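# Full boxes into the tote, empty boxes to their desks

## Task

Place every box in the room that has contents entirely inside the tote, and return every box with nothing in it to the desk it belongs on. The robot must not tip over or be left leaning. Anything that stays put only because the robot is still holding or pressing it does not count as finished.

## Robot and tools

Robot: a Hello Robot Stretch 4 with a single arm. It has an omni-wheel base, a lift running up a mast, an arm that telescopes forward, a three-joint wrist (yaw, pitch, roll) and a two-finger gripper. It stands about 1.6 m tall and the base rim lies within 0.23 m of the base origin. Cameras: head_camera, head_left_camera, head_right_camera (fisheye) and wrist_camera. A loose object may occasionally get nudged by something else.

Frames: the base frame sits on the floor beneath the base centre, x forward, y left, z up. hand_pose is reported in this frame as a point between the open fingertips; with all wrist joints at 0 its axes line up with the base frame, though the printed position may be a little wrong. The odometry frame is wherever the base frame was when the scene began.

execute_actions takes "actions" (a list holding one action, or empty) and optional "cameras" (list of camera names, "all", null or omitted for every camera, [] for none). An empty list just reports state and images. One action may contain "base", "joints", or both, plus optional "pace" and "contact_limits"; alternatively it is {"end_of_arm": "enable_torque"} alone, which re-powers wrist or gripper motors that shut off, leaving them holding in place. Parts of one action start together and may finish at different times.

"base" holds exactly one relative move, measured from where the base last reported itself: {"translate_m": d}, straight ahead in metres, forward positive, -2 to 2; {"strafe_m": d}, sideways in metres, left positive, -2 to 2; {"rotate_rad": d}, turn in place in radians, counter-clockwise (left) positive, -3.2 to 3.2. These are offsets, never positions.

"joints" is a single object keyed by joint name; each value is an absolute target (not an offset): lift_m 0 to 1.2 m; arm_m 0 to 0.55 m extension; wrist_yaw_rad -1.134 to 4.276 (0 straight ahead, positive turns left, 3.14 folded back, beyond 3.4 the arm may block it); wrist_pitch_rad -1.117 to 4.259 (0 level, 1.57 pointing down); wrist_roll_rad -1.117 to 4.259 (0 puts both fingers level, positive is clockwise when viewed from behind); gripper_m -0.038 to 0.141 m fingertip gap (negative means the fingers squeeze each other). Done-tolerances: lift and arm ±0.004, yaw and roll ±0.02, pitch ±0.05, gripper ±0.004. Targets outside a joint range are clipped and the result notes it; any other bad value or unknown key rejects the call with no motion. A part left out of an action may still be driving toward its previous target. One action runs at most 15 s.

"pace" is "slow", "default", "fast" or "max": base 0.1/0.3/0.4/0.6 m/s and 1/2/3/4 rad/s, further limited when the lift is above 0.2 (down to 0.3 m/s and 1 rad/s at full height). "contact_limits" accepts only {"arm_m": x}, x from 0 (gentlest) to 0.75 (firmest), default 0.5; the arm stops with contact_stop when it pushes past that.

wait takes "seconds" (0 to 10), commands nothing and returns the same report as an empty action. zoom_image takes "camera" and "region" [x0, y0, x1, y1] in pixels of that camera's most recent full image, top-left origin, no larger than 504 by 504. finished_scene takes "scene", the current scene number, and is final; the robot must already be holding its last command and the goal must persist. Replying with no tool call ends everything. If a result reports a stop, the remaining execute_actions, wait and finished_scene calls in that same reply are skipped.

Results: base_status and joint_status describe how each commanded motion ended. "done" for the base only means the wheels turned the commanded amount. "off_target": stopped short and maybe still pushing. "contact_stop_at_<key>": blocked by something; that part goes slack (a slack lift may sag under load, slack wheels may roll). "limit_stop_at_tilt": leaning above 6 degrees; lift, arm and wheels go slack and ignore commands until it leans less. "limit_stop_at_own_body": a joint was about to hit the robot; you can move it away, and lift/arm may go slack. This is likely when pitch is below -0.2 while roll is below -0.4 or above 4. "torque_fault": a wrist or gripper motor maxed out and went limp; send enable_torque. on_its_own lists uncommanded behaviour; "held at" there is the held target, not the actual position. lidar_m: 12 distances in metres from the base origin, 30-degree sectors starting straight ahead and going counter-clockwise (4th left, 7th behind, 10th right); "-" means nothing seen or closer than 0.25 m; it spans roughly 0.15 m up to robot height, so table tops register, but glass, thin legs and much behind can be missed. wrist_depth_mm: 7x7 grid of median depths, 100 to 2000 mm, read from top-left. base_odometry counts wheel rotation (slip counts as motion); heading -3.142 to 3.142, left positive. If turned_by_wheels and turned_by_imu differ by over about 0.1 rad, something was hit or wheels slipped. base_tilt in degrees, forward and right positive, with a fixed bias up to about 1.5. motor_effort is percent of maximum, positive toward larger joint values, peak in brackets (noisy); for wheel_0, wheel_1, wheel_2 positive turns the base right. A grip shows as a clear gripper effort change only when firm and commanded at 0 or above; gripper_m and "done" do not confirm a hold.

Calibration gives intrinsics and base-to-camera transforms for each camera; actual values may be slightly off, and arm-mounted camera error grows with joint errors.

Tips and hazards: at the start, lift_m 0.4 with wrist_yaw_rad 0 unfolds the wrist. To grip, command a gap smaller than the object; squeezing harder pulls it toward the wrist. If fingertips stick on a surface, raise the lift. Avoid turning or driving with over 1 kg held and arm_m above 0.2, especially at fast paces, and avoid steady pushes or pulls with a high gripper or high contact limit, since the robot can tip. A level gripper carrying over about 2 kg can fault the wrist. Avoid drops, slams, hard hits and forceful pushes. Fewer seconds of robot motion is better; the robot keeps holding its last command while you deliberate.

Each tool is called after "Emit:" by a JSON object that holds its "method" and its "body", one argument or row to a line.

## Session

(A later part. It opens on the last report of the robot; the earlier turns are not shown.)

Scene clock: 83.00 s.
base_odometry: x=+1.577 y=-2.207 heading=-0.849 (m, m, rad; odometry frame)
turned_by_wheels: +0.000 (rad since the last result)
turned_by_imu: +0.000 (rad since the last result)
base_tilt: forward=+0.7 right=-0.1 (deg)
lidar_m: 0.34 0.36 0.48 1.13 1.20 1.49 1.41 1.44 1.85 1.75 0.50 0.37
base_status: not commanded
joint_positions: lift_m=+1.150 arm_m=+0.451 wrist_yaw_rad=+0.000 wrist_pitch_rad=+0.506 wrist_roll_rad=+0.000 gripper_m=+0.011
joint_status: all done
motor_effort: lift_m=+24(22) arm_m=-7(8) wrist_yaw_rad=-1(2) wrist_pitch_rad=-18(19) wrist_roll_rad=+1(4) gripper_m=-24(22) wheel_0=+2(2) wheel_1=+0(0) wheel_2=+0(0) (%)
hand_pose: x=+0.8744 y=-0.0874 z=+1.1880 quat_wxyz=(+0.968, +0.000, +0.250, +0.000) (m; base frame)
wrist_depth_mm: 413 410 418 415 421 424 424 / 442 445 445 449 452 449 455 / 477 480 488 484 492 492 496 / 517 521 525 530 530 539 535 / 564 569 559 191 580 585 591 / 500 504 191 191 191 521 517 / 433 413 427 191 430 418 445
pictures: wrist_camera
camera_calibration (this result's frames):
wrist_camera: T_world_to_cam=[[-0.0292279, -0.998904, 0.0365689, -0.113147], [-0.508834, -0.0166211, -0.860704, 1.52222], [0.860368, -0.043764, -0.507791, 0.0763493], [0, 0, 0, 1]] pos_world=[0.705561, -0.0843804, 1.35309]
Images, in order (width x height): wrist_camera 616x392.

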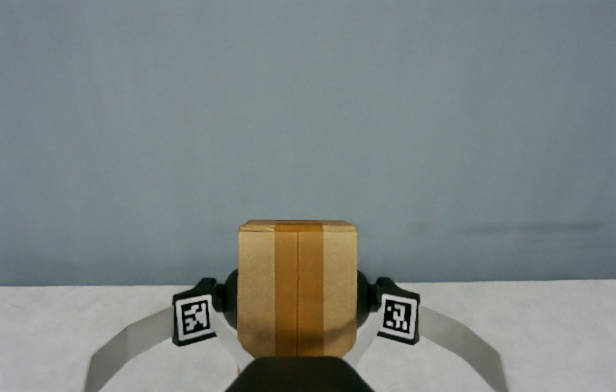

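Emit:
{"method": "execute_actions", "body": {
  "actions": [
    {"base":{"translate_m":-0.06},"joints":{"wrist_pitch_rad":1.57,"arm_m":0.435,"wrist_roll_rad":1.39}}
  ],
  "cameras": []
}}

Emit:
{"method": "execute_actions", "body": {
  "actions": [
    {"base":{"strafe_m":-1.355}}
  ],
  "cameras": []
}}

Emit:
{"method": "execute_actions", "body": {
  "actions": [
    {"joints":{"lift_m":0.3},"pace":"fast"}
  ],
  "cameras": ["wrist_camera"]
}}

Scene clock: 88.33 s.
base_odometry: x=+1.537 y=-2.162 heading=-0.849 (m, m, rad; odometry frame)
turned_by_wheels: +0.000 (rad since the last result)
turned_by_imu: -0.001 (rad since the last result)
base_tilt: forward=+0.8 right=-0.3 (deg)
lidar_m: 0.39 0.41 0.58 1.14 1.20 1.42 1.34 1.39 1.89 1.76 0.60 0.43
base_status: done
joint_positions: lift_m=+1.150 arm_m=+0.436 wrist_yaw_rad=+0.000 wrist_pitch_rad=+1.570 wrist_roll_rad=+1.390 gripper_m=+0.011
joint_status: all done
motor_effort: lift_m=+24(24) arm_m=-7(4) wrist_yaw_rad=+0(3) wrist_pitch_rad=+0(13) wrist_roll_rad=+2(6) gripper_m=-25(25) wheel_0=-2(7) wheel_1=-2(9) wheel_2=+1(12) (%)
hand_pose: x=+0.6072 y=-0.0874 z=+1.0394 quat_wxyz=(+0.543, +0.453, +0.543, -0.453) (m; base frame)
wrist_depth_mm: 298 303 306 309 312 315 1281 / 297 303 306 310 312 319 1281 / 300 301 307 314 314 319 1255 / 298 303 310 310 315 319 1255 / 303 303 307 191 315 322 1098 / 301 304 191 191 193 320 1308 / 303 306 307 191 317 320 1336
pictures: none
No camera images: the call's "cameras" was empty. Leave "cameras" out to get every camera's image.

Scene clock: 94.17 s.
base_odometry: x=+0.520 y=-3.057 heading=-0.849 (m, m, rad; odometry frame)
turned_by_wheels: +0.000 (rad since the last result)
turned_by_imu: +0.006 (rad since the last result)
base_tilt: forward=+0.6 right=-0.2 (deg)
lidar_m: 0.48 0.76 0.66 1.60 1.93 1.43 1.82 0.60 0.42 0.40 0.43 0.53
base_status: done
joint_positions: lift_m=+1.150 arm_m=+0.436 wrist_yaw_rad=+0.000 wrist_pitch_rad=+1.570 wrist_roll_rad=+1.390 gripper_m=+0.011
joint_status: not commanded
motor_effort: lift_m=+24(24) arm_m=-6(6) wrist_yaw_rad=-1(0) wrist_pitch_rad=+2(1) wrist_roll_rad=+2(3) gripper_m=-24(23) wheel_0=+1(10) wheel_1=-1(12) wheel_2=+0(2) (%)
hand_pose: x=+0.6072 y=-0.0874 z=+1.0394 quat_wxyz=(+0.543, +0.453, +0.543, -0.453) (m; base frame)
wrist_depth_mm: 854 946 820 750 683 615 574 / 891 1205 1229 1118 976 854 759 / 917 1229 1229 1255 1281 1255 1182 / 960 1205 1255 1229 1281 1255 1281 / 1008 1229 1205 192 1255 1060 1098 / 1060 1229 190 191 191 1078 1281 / 1138 1205 1255 191 1281 1308 1308
pictures: none
No camera images: the call's "cameras" was empty. Leave "cameras" out to get every camera's image.

Scene clock: 97.37 s.
base_odometry: x=+0.520 y=-3.057 heading=-0.849 (m, m, rad; odometry frame)
turned_by_wheels: +0.000 (rad since the last result)
turned_by_imu: -0.001 (rad since the last result)
base_tilt: forward=+0.7 right=-0.1 (deg)
lidar_m: 0.50 0.75 0.66 1.62 1.94 1.42 1.84 0.61 0.42 0.41 0.43 0.53
base_status: not commanded
joint_positions: lift_m=+0.300 arm_m=+0.436 wrist_yaw_rad=+0.000 wrist_pitch_rad=+1.570 wrist_roll_rad=+1.390 gripper_m=+0.011
joint_status: all done
motor_effort: lift_m=+19(17) arm_m=-6(6) wrist_yaw_rad=+0(0) wrist_pitch_rad=+1(1) wrist_roll_rad=+3(3) gripper_m=-24(25) wheel_0=+1(1) wheel_1=-1(1) wheel_2=+0(0) (%)
hand_pose: x=+0.6072 y=-0.0874 z=+0.1898 quat_wxyz=(+0.543, +0.453, +0.543, -0.453) (m; base frame)
wrist_depth_mm: 397 399 402 407 413 421 424 / 397 397 407 404 415 418 427 / 394 402 402 410 410 424 424 / 310 387 399 413 366 421 427 / 307 370 351 192 375 421 427 / 304 366 190 192 192 427 427 / 320 294 309 191 301 421 430
pictures: wrist_camera
camera_calibration (this result's frames):
wrist_camera: T_world_to_cam=[[-0.979363, -0.197595, 0.0424869, 0.561408], [-0.19655, 0.980107, 0.0275433, 0.256049], [-0.0470841, 0.0186241, -0.998717, 0.449014], [0, 0, 0, 1]] pos_world=[0.62129, -0.148387, 0.417533]
Images, in order (width x height): wrist_camera 616x392.

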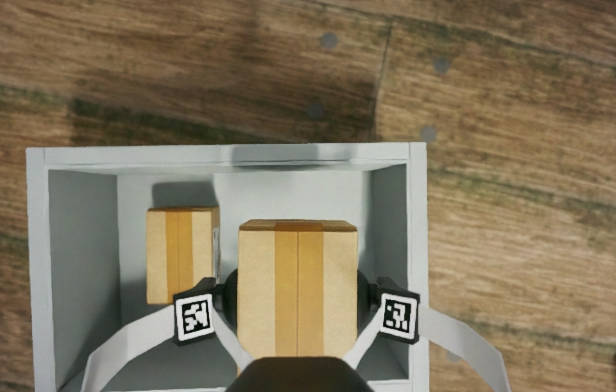

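Centred in the gap.

Emit:
{"method": "execute_actions", "body": {
  "actions": [
    {"joints":{"lift_m":0.147}}
  ],
  "cameras": ["wrist_camera"]
}}

Emit:
{"method": "execute_actions", "body": {
  "actions": [
    {"joints":{"gripper_m":0.072}}
  ],
  "cameras": []
}}

Emit:
{"method": "execute_actions", "body": {
  "actions": [
    {"joints":{"lift_m":1.2},"pace":"fast"}
  ],
  "cameras": ["wrist_camera"]
}}

Emit:
{"method": "execute_actions", "body": {
  "actions": [
    {"base":{"strafe_m":1.8},"joints":{"arm_m":0.38,"wrist_roll_rad":0,"gripper_m":0.13}}
  ],
  "cameras": ["wrist_camera","head_left_camera"]
}}

Scene clock: 102.90 s.
base_odometry: x=+0.520 y=-3.057 heading=-0.849 (m, m, rad; odometry frame)
turned_by_wheels: +0.000 (rad since the last result)
turned_by_imu: -0.001 (rad since the last result)
base_tilt: forward=+0.8 right=+0.0 (deg)
lidar_m: 0.62 0.73 0.67 1.65 1.92 1.43 1.83 0.60 0.43 0.41 0.43 0.53
base_status: not commanded
joint_positions: lift_m=+0.147 arm_m=+0.436 wrist_yaw_rad=+0.000 wrist_pitch_rad=+1.570 wrist_roll_rad=+1.390 gripper_m=+0.011
joint_status: all done
motor_effort: lift_m=+19(17) arm_m=-7(6) wrist_yaw_rad=-1(1) wrist_pitch_rad=+2(1) wrist_roll_rad=+3(2) gripper_m=-25(24) wheel_0=+1(1) wheel_1=-1(1) wheel_2=+0(0) (%)
hand_pose: x=+0.6072 y=-0.0874 z=+0.0368 quat_wxyz=(+0.543, +0.453, +0.543, -0.453) (m; base frame)
wrist_depth_mm: 249 252 253 256 259 264 265 / 248 252 253 256 259 263 266 / 134 138 143 148 153 156 143 / 248 250 252 255 258 179 144 / 200 202 252 191 258 180 144 / 200 202 190 192 191 170 145 / 201 202 253 191 259 156 145
pictures: wrist_camera
camera_calibration (this result's frames):
wrist_camera: T_world_to_cam=[[-0.979363, -0.197594, 0.0424871, 0.567905], [-0.19655, 0.980107, 0.0275434, 0.260262], [-0.0470844, 0.0186241, -0.998717, 0.296245], [0, 0, 0, 1]] pos_world=[0.621288, -0.148387, 0.264568]
Images, in order (width x height): wrist_camera 616x392.

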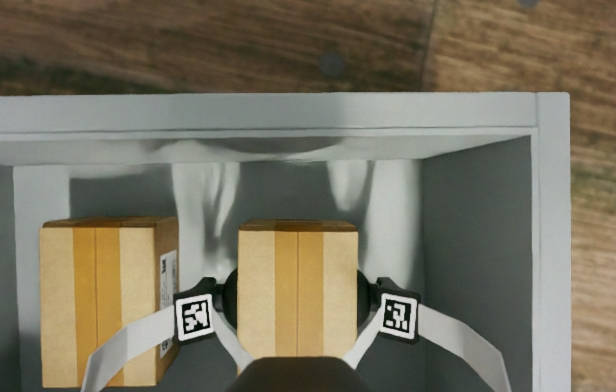

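Scene clock: 104.30 s.
base_odometry: x=+0.520 y=-3.057 heading=-0.849 (m, m, rad; odometry frame)
turned_by_wheels: +0.000 (rad since the last result)
turned_by_imu: +0.000 (rad since the last result)
base_tilt: forward=+0.6 right=-0.2 (deg)
lidar_m: 0.49 0.76 0.65 1.63 1.94 1.44 1.82 0.61 0.42 0.41 0.42 0.55
base_status: not commanded
joint_positions: lift_m=+0.147 arm_m=+0.436 wrist_yaw_rad=+0.000 wrist_pitch_rad=+1.570 wrist_roll_rad=+1.390 gripper_m=+0.072
joint_status: all done
motor_effort: lift_m=+18(19) arm_m=-6(6) wrist_yaw_rad=+0(1) wrist_pitch_rad=+0(1) wrist_roll_rad=+2(3) gripper_m=+0(23) wheel_0=+1(1) wheel_1=-1(1) wheel_2=+0(0) (%)
hand_pose: x=+0.6072 y=-0.0874 z=+0.0368 quat_wxyz=(+0.543, +0.453, +0.543, -0.453) (m; base frame)
wrist_depth_mm: 249 253 254 257 260 265 267 / 250 253 255 258 260 264 267 / 135 137 141 146 151 154 144 / 248 251 253 256 258 180 144 / 200 202 253 207 259 180 145 / 202 204 195 208 200 181 146 / 206 203 255 144 259 160 145
pictures: none
No camera images: the call's "cameras" was empty. Leave "cameras" out to get every camera's image.

Scene clock: 108.00 s.
base_odometry: x=+0.520 y=-3.057 heading=-0.849 (m, m, rad; odometry frame)
turned_by_wheels: +0.000 (rad since the last result)
turned_by_imu: -0.001 (rad since the last result)
base_tilt: forward=+0.6 right=-0.3 (deg)
lidar_m: 0.46 0.74 0.68 1.62 1.93 1.43 1.83 0.58 0.44 0.40 0.44 0.53
base_status: not commanded
joint_positions: lift_m=+1.200 arm_m=+0.436 wrist_yaw_rad=+0.000 wrist_pitch_rad=+1.570 wrist_roll_rad=+1.390 gripper_m=+0.072
joint_status: all done
motor_effort: lift_m=+22(26) arm_m=-6(6) wrist_yaw_rad=+0(1) wrist_pitch_rad=+1(0) wrist_roll_rad=+2(2) gripper_m=-2(6) wheel_0=+1(1) wheel_1=-1(1) wheel_2=+0(0) (%)
hand_pose: x=+0.6072 y=-0.0874 z=+1.0895 quat_wxyz=(+0.543, +0.453, +0.543, -0.453) (m; base frame)
wrist_depth_mm: 842 931 831 750 683 621 500 / 904 1229 1255 1118 976 842 768 / 917 1281 1281 1336 1308 1308 1182 / 960 1255 1281 1308 1308 1336 1336 / 1008 1255 1308 1281 1336 1138 1366 / 1060 1281 195 1308 199 1118 1336 / 1118 1281 1308 144 1308 1336 1336
pictures: wrist_camera
camera_calibration (this result's frames):
wrist_camera: T_world_to_cam=[[-0.979357, -0.197587, 0.0426463, 0.522953], [-0.196538, 0.980108, 0.0275753, 0.231215], [-0.0472465, 0.0186245, -0.99871, 1.34767], [0, 0, 0, 1]] pos_world=[0.621274, -0.148387, 1.31726]
Images, in order (width x height): wrist_camera 616x392.

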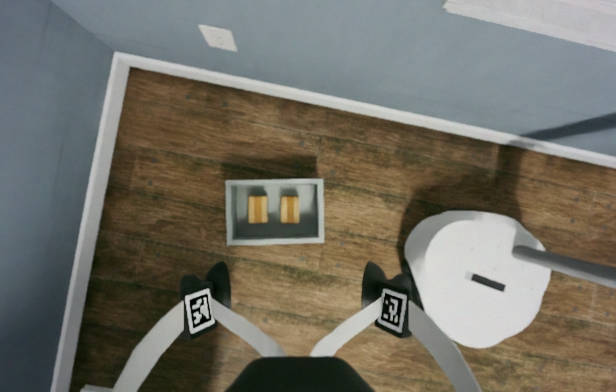

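Scene clock: 115.33 s.
base_odometry: x=+1.871 y=-1.867 heading=-0.849 (m, m, rad; odometry frame)
turned_by_wheels: +0.000 (rad since the last result)
turned_by_imu: -0.010 (rad since the last result)
base_tilt: forward=+0.8 right=-0.2 (deg)
lidar_m: 0.39 0.41 0.71 0.68 0.70 1.02 1.36 1.41 2.36 2.20 0.57 0.42
base_status: done
joint_positions: lift_m=+1.200 arm_m=+0.381 wrist_yaw_rad=+0.000 wrist_pitch_rad=+1.570 wrist_roll_rad=+0.000 gripper_m=+0.130
joint_status: all done
motor_effort: lift_m=+22(22) arm_m=-7(9) wrist_yaw_rad=-1(0) wrist_pitch_rad=+1(1) wrist_roll_rad=+0(6) gripper_m=+1(3) wheel_0=+1(8) wheel_1=+0(10) wheel_2=+0(1) (%)
hand_pose: x=+0.5523 y=-0.0874 z=+1.0895 quat_wxyz=(+0.707, +0.000, +0.707, +0.000) (m; base frame)
wrist_depth_mm: 347 351 355 359 364 364 368 / 351 353 355 359 359 364 366 / 351 355 309 357 364 368 366 / 353 355 309 362 362 370 373 / 353 355 362 364 364 366 370 / 357 212 359 364 221 373 375 / 359 359 364 149 368 368 375
pictures: head_left_camera, wrist_camera
camera_calibration (this result's frames):
wrist_camera: T_world_to_cam=[[0.0176421, -0.998905, 0.0433255, -0.152214], [-0.9995, -0.0164821, 0.0269879, 0.577403], [-0.0262443, -0.04378, -0.998696, 1.32801], [0, 0, 0, 1]] pos_world=[0.614653, -0.0843903, 1.31729]
Images, in order (width x height): head_left_camera 420x672, wrist_camera 616x392.

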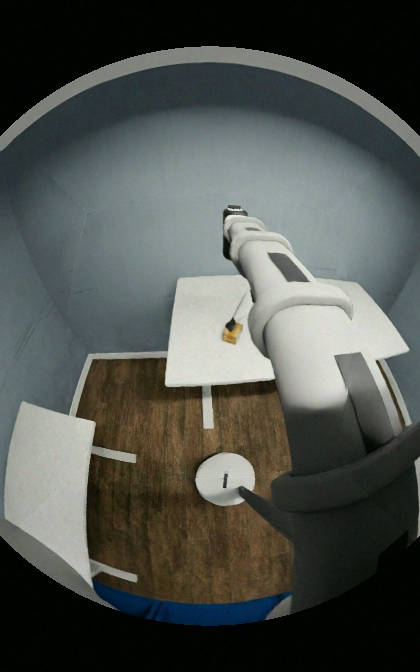

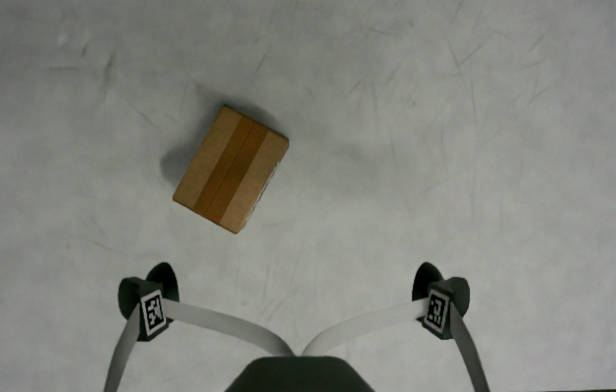

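Emit:
{"method": "execute_actions", "body": {
  "actions": [
    {"base":{"strafe_m":0.052},"joints":{"arm_m":0.458,"wrist_roll_rad":0.5,"lift_m":1.15}}
  ],
  "cameras": []
}}

Emit:
{"method": "execute_actions", "body": {
  "actions": [
    {"joints":{"lift_m":1.093}}
  ],
  "cameras": ["wrist_camera"]
}}

Emit:
{"method": "execute_actions", "body": {
  "actions": [
    {"joints":{"gripper_m":0.01}}
  ],
  "cameras": []
}}

Emit:
{"method": "execute_actions", "body": {
  "actions": [
    {"joints":{"lift_m":1.15,"wrist_roll_rad":0,"wrist_pitch_rad":0.5}}
  ],
  "cameras": ["wrist_camera"]
}}

Scene clock: 119.37 s.
base_odometry: x=+1.910 y=-1.833 heading=-0.849 (m, m, rad; odometry frame)
turned_by_wheels: +0.000 (rad since the last result)
turned_by_imu: -0.001 (rad since the last result)
base_tilt: forward=+0.6 right=-0.2 (deg)
lidar_m: 0.39 0.42 0.67 0.65 0.66 0.94 1.36 1.40 1.90 1.98 0.59 0.42
base_status: done
joint_positions: lift_m=+1.150 arm_m=+0.457 wrist_yaw_rad=+0.000 wrist_pitch_rad=+1.570 wrist_roll_rad=+0.500 gripper_m=+0.130
joint_status: all done
motor_effort: lift_m=+16(21) arm_m=+6(6) wrist_yaw_rad=-1(1) wrist_pitch_rad=+2(1) wrist_roll_rad=+3(6) gripper_m=-2(0) wheel_0=-2(8) wheel_1=+3(9) wheel_2=+0(0) (%)
hand_pose: x=+0.6280 y=-0.0874 z=+1.0400 quat_wxyz=(+0.685, +0.175, +0.685, -0.175) (m; base frame)
wrist_depth_mm: 300 303 304 309 312 312 315 / 300 303 309 309 314 314 317 / 301 306 309 312 314 317 322 / 301 307 310 312 317 317 320 / 304 307 307 264 314 319 322 / 306 212 309 264 221 320 322 / 307 309 310 149 320 322 325
pictures: none
No camera images: the call's "cameras" was empty. Leave "cameras" out to get every camera's image.

Scene clock: 120.53 s.
base_odometry: x=+1.910 y=-1.833 heading=-0.849 (m, m, rad; odometry frame)
turned_by_wheels: +0.000 (rad since the last result)
turned_by_imu: +0.000 (rad since the last result)
base_tilt: forward=+0.6 right=-0.2 (deg)
lidar_m: 0.38 0.41 0.66 0.64 0.69 0.94 1.35 1.37 1.89 1.99 0.56 0.40
base_status: not commanded
joint_positions: lift_m=+1.093 arm_m=+0.457 wrist_yaw_rad=+0.000 wrist_pitch_rad=+1.570 wrist_roll_rad=+0.500 gripper_m=+0.130
joint_status: all done
motor_effort: lift_m=+16(15) arm_m=+6(7) wrist_yaw_rad=-1(1) wrist_pitch_rad=+1(1) wrist_roll_rad=+2(2) gripper_m=-4(1) wheel_0=-2(2) wheel_1=+3(4) wheel_2=+0(0) (%)
hand_pose: x=+0.6280 y=-0.0874 z=+0.9830 quat_wxyz=(+0.685, +0.175, +0.685, -0.175) (m; base frame)
wrist_depth_mm: 245 248 249 252 254 256 259 / 246 247 251 253 256 257 260 / 246 249 251 254 255 259 264 / 248 252 252 254 258 259 262 / 248 251 254 206 259 262 264 / 251 212 205 205 222 262 264 / 250 253 254 150 259 263 265
pictures: wrist_camera
camera_calibration (this result's frames):
wrist_camera: T_world_to_cam=[[-0.462673, -0.88549, 0.0429007, 0.163028], [-0.885449, 0.463956, 0.0269208, 0.626391], [-0.0437421, -0.0255309, -0.998717, 1.23621], [0, 0, 0, 1]] pos_world=[0.684141, -0.114696, 1.21077]
Images, in order (width x height): wrist_camera 616x392.

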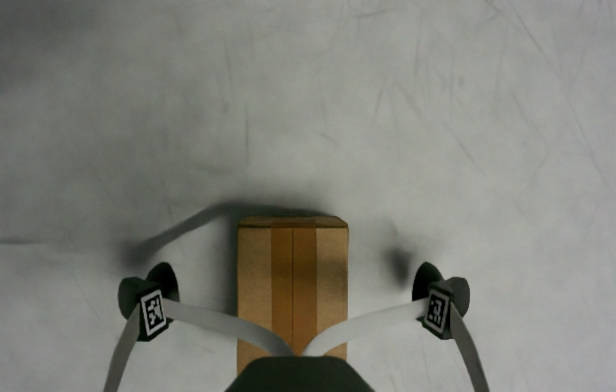

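Scene clock: 122.63 s.
base_odometry: x=+1.910 y=-1.833 heading=-0.849 (m, m, rad; odometry frame)
turned_by_wheels: +0.000 (rad since the last result)
turned_by_imu: +0.000 (rad since the last result)
base_tilt: forward=+0.8 right=-0.1 (deg)
lidar_m: 0.39 0.40 0.66 0.64 0.68 0.94 1.35 1.37 1.88 1.99 0.58 0.40
base_status: not commanded
joint_positions: lift_m=+1.093 arm_m=+0.457 wrist_yaw_rad=+0.000 wrist_pitch_rad=+1.570 wrist_roll_rad=+0.500 gripper_m=+0.010
joint_status: all done
motor_effort: lift_m=+17(17) arm_m=+6(7) wrist_yaw_rad=-1(1) wrist_pitch_rad=+2(1) wrist_roll_rad=+3(2) gripper_m=-23(24) wheel_0=-2(2) wheel_1=+3(3) wheel_2=+0(0) (%)
hand_pose: x=+0.6280 y=-0.0874 z=+0.9830 quat_wxyz=(+0.685, +0.175, +0.685, -0.175) (m; base frame)
wrist_depth_mm: 244 248 249 252 254 258 260 / 246 248 252 253 256 258 263 / 246 249 253 257 256 257 260 / 247 251 252 255 257 260 263 / 249 251 253 191 258 260 263 / 249 251 190 191 192 260 264 / 252 253 255 191 260 263 265
pictures: none
No camera images: the call's "cameras" was empty. Leave "cameras" out to get every camera's image.

Scene clock: 123.83 s.
base_odometry: x=+1.910 y=-1.833 heading=-0.849 (m, m, rad; odometry frame)
turned_by_wheels: +0.000 (rad since the last result)
turned_by_imu: +0.000 (rad since the last result)
base_tilt: forward=+0.9 right=-0.2 (deg)
lidar_m: 0.38 0.40 0.67 0.61 0.66 0.94 1.36 1.40 1.88 1.96 0.58 0.41
base_status: not commanded
joint_positions: lift_m=+1.150 arm_m=+0.457 wrist_yaw_rad=+0.000 wrist_pitch_rad=+0.502 wrist_roll_rad=+0.000 gripper_m=+0.010
joint_status: all done
motor_effort: lift_m=+23(22) arm_m=+6(7) wrist_yaw_rad=-1(1) wrist_pitch_rad=-6(10) wrist_roll_rad=+1(6) gripper_m=-21(23) wheel_0=-2(2) wheel_1=+4(3) wheel_2=+0(0) (%)
hand_pose: x=+0.8806 y=-0.0874 z=+1.1890 quat_wxyz=(+0.969, +0.000, +0.249, +0.000) (m; base frame)
wrist_depth_mm: 459 455 466 462 466 466 466 / 488 488 492 500 500 500 504 / 521 530 535 535 535 544 544 / 574 574 585 569 591 585 591 / 621 615 603 191 634 627 647 / 668 508 190 191 192 530 530 / 723 421 427 192 436 421 449
pictures: wrist_camera
camera_calibration (this result's frames):
wrist_camera: T_world_to_cam=[[-0.0294561, -0.998902, 0.0364329, -0.112661], [-0.505593, -0.0165528, -0.862613, 1.5257], [0.862269, -0.0438295, -0.50455, 0.0660194], [0, 0, 0, 1]] pos_world=[0.711138, -0.0843886, 1.3535]
Images, in order (width x height): wrist_camera 616x392.

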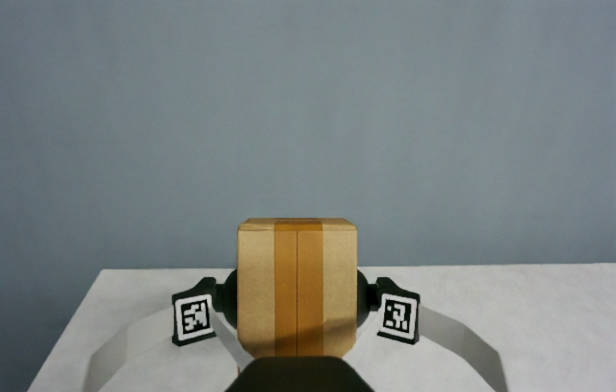

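Emit:
{"method": "execute_actions", "body": {
  "actions": [
    {"joints":{"wrist_pitch_rad":1.57}}
  ],
  "cameras": []
}}

Emit:
{"method": "execute_actions", "body": {
  "actions": [
    {"joints":{"lift_m":1.095}}
  ],
  "cameras": []
}}

Emit:
{"method": "execute_actions", "body": {
  "actions": [
    {"joints":{"gripper_m":0.1}}
  ],
  "cameras": []
}}

Emit:
{"method": "execute_actions", "body": {
  "actions": [
    {"joints":{"lift_m":1.18}}
  ],
  "cameras": ["wrist_camera"]
}}

Emit:
{"method": "execute_actions", "body": {
  "actions": [
    {"base":{"rotate_rad":1.2},"joints":{"arm_m":0}}
  ],
  "cameras": ["head_left_camera"]
}}

Scene clock: 129.13 s.
base_odometry: x=+1.910 y=-1.833 heading=-0.849 (m, m, rad; odometry frame)
turned_by_wheels: +0.000 (rad since the last result)
turned_by_imu: -0.001 (rad since the last result)
base_tilt: forward=+0.6 right=-0.2 (deg)
lidar_m: 0.38 0.40 0.67 0.63 0.66 0.93 1.36 1.38 1.89 1.98 0.59 0.40
base_status: not commanded
joint_positions: lift_m=+1.150 arm_m=+0.457 wrist_yaw_rad=+0.000 wrist_pitch_rad=+1.570 wrist_roll_rad=+0.000 gripper_m=+0.010
joint_status: all done
motor_effort: lift_m=+23(23) arm_m=+6(6) wrist_yaw_rad=-1(1) wrist_pitch_rad=+1(4) wrist_roll_rad=+0(0) gripper_m=-22(24) wheel_0=-2(2) wheel_1=+3(3) wheel_2=+0(0) (%)
hand_pose: x=+0.6281 y=-0.0874 z=+1.0395 quat_wxyz=(+0.707, +0.000, +0.707, +0.000) (m; base frame)
wrist_depth_mm: 301 304 307 309 309 312 314 / 301 303 306 310 310 314 317 / 304 304 307 309 312 315 319 / 304 307 309 310 312 314 319 / 307 309 307 191 315 319 320 / 304 309 189 191 191 317 317 / 307 312 312 192 319 320 322
pictures: none
No camera images: the call's "cameras" was empty. Leave "cameras" out to get every camera's image.

Scene clock: 130.27 s.
base_odometry: x=+1.910 y=-1.833 heading=-0.849 (m, m, rad; odometry frame)
turned_by_wheels: +0.000 (rad since the last result)
turned_by_imu: +0.000 (rad since the last result)
base_tilt: forward=+0.8 right=-0.2 (deg)
lidar_m: 0.38 0.42 0.66 0.64 0.67 0.95 1.35 1.39 1.88 1.97 0.57 0.42
base_status: not commanded
joint_positions: lift_m=+1.095 arm_m=+0.457 wrist_yaw_rad=+0.000 wrist_pitch_rad=+1.570 wrist_roll_rad=+0.000 gripper_m=+0.010
joint_status: all done
motor_effort: lift_m=+17(23) arm_m=+6(6) wrist_yaw_rad=-1(1) wrist_pitch_rad=+1(2) wrist_roll_rad=+1(0) gripper_m=-22(23) wheel_0=-2(2) wheel_1=+3(3) wheel_2=+0(0) (%)
hand_pose: x=+0.6280 y=-0.0874 z=+0.9850 quat_wxyz=(+0.707, +0.000, +0.707, +0.000) (m; base frame)
wrist_depth_mm: 247 248 253 253 256 258 259 / 249 250 253 255 256 259 262 / 251 252 252 255 257 260 260 / 251 253 255 257 259 262 263 / 252 255 256 191 259 264 263 / 252 253 191 192 191 264 264 / 254 256 258 191 263 263 267
pictures: none
No camera images: the call's "cameras" was empty. Leave "cameras" out to get every camera's image.

Scene clock: 131.97 s.
base_odometry: x=+1.910 y=-1.833 heading=-0.849 (m, m, rad; odometry frame)
turned_by_wheels: +0.000 (rad since the last result)
turned_by_imu: +0.000 (rad since the last result)
base_tilt: forward=+0.7 right=+0.0 (deg)
lidar_m: 0.39 0.41 0.66 0.63 0.66 0.96 1.36 1.38 1.90 1.98 0.58 0.41
base_status: not commanded
joint_positions: lift_m=+1.095 arm_m=+0.457 wrist_yaw_rad=+0.000 wrist_pitch_rad=+1.570 wrist_roll_rad=+0.000 gripper_m=+0.100
joint_status: all done
motor_effort: lift_m=+17(17) arm_m=+6(6) wrist_yaw_rad=-1(1) wrist_pitch_rad=+2(2) wrist_roll_rad=+0(2) gripper_m=-4(25) wheel_0=-2(2) wheel_1=+3(3) wheel_2=+0(0) (%)
hand_pose: x=+0.6280 y=-0.0874 z=+0.9850 quat_wxyz=(+0.707, +0.000, +0.707, +0.000) (m; base frame)
wrist_depth_mm: 248 250 252 253 257 258 259 / 249 250 254 255 257 257 262 / 248 253 254 256 257 259 260 / 251 253 255 257 258 260 264 / 251 253 255 208 259 263 262 / 253 256 208 208 198 263 265 / 253 255 258 146 260 264 265
pictures: none
No camera images: the call's "cameras" was empty. Leave "cameras" out to get every camera's image.

Scene clock: 133.30 s.
base_odometry: x=+1.910 y=-1.833 heading=-0.849 (m, m, rad; odometry frame)
turned_by_wheels: +0.000 (rad since the last result)
turned_by_imu: +0.000 (rad since the last result)
base_tilt: forward=+0.7 right=-0.2 (deg)
lidar_m: 0.38 0.41 0.66 0.64 0.68 0.95 1.35 1.40 1.90 1.98 0.58 0.40
base_status: not commanded
joint_positions: lift_m=+1.180 arm_m=+0.457 wrist_yaw_rad=+0.000 wrist_pitch_rad=+1.570 wrist_roll_rad=+0.000 gripper_m=+0.100
joint_status: all done
motor_effort: lift_m=+23(21) arm_m=+6(6) wrist_yaw_rad=+0(1) wrist_pitch_rad=+1(2) wrist_roll_rad=+1(0) gripper_m=-1(1) wheel_0=-2(2) wheel_1=+3(3) wheel_2=+0(0) (%)
hand_pose: x=+0.6280 y=-0.0874 z=+1.0695 quat_wxyz=(+0.707, +0.000, +0.707, +0.000) (m; base frame)
wrist_depth_mm: 330 334 334 336 340 343 345 / 332 330 338 340 340 345 347 / 334 334 338 342 343 343 345 / 332 334 338 343 345 345 345 / 334 338 340 293 345 347 349 / 338 338 342 293 198 347 351 / 336 338 343 146 349 349 353
pictures: wrist_camera
camera_calibration (this result's frames):
wrist_camera: T_world_to_cam=[[0.017662, -0.998905, 0.0433292, -0.152699], [-0.999505, -0.0165109, 0.0267823, 0.653881], [-0.0260375, -0.0437808, -0.998702, 1.30986], [0, 0, 0, 1]] pos_world=[0.69036, -0.0843885, 1.29726]
Images, in order (width x height): wrist_camera 616x392.

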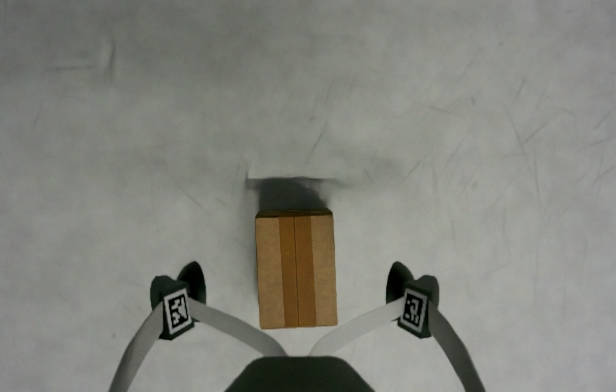

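Scene clock: 135.73 s.
base_odometry: x=+1.910 y=-1.833 heading=+0.351 (m, m, rad; odometry frame)
turned_by_wheels: +1.199 (rad since the last result)
turned_by_imu: +1.190 (rad since the last result)
base_tilt: forward=+0.6 right=-0.1 (deg)
lidar_m: 0.64 0.62 0.69 1.13 1.34 1.49 2.48 1.06 0.51 0.39 0.37 0.44
base_status: done
joint_positions: lift_m=+1.180 arm_m=+0.001 wrist_yaw_rad=+0.000 wrist_pitch_rad=+1.570 wrist_roll_rad=+0.000 gripper_m=+0.100
joint_status: all done
motor_effort: lift_m=+23(23) arm_m=-7(11) wrist_yaw_rad=-1(1) wrist_pitch_rad=+1(1) wrist_roll_rad=+1(0) gripper_m=-2(3) wheel_0=-3(4) wheel_1=-3(9) wheel_2=-3(6) (%)
hand_pose: x=+0.1723 y=-0.0874 z=+1.0695 quat_wxyz=(+0.707, +0.000, +0.707, +0.000) (m; base frame)
wrist_depth_mm: 1255 1281 1255 1255 1308 1281 1255 / 1281 1255 1281 1281 1308 1281 351 / 1229 1281 1255 1255 1308 1308 349 / 1255 1281 1281 1281 1308 1308 375 / 1281 1255 1078 1060 1336 1336 1308 / 1281 1255 1060 1078 198 1308 1308 / 1281 1281 1308 146 1308 1308 1308
pictures: head_left_camera
Images, in order (width x height): head_left_camera 420x672.

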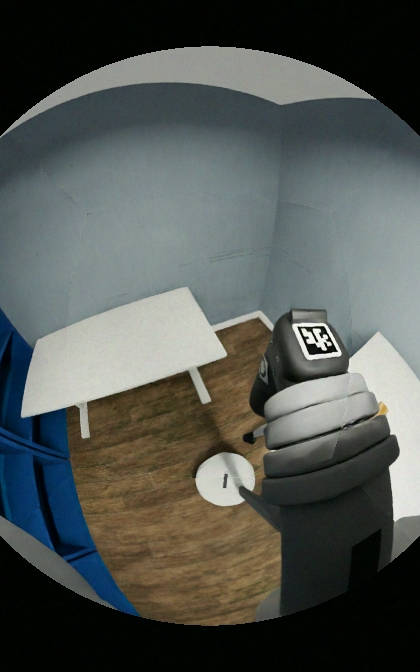

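Emit:
{"method": "finished_scene", "body": {
  "scene": 2
}}

The scene is finished: the task was done.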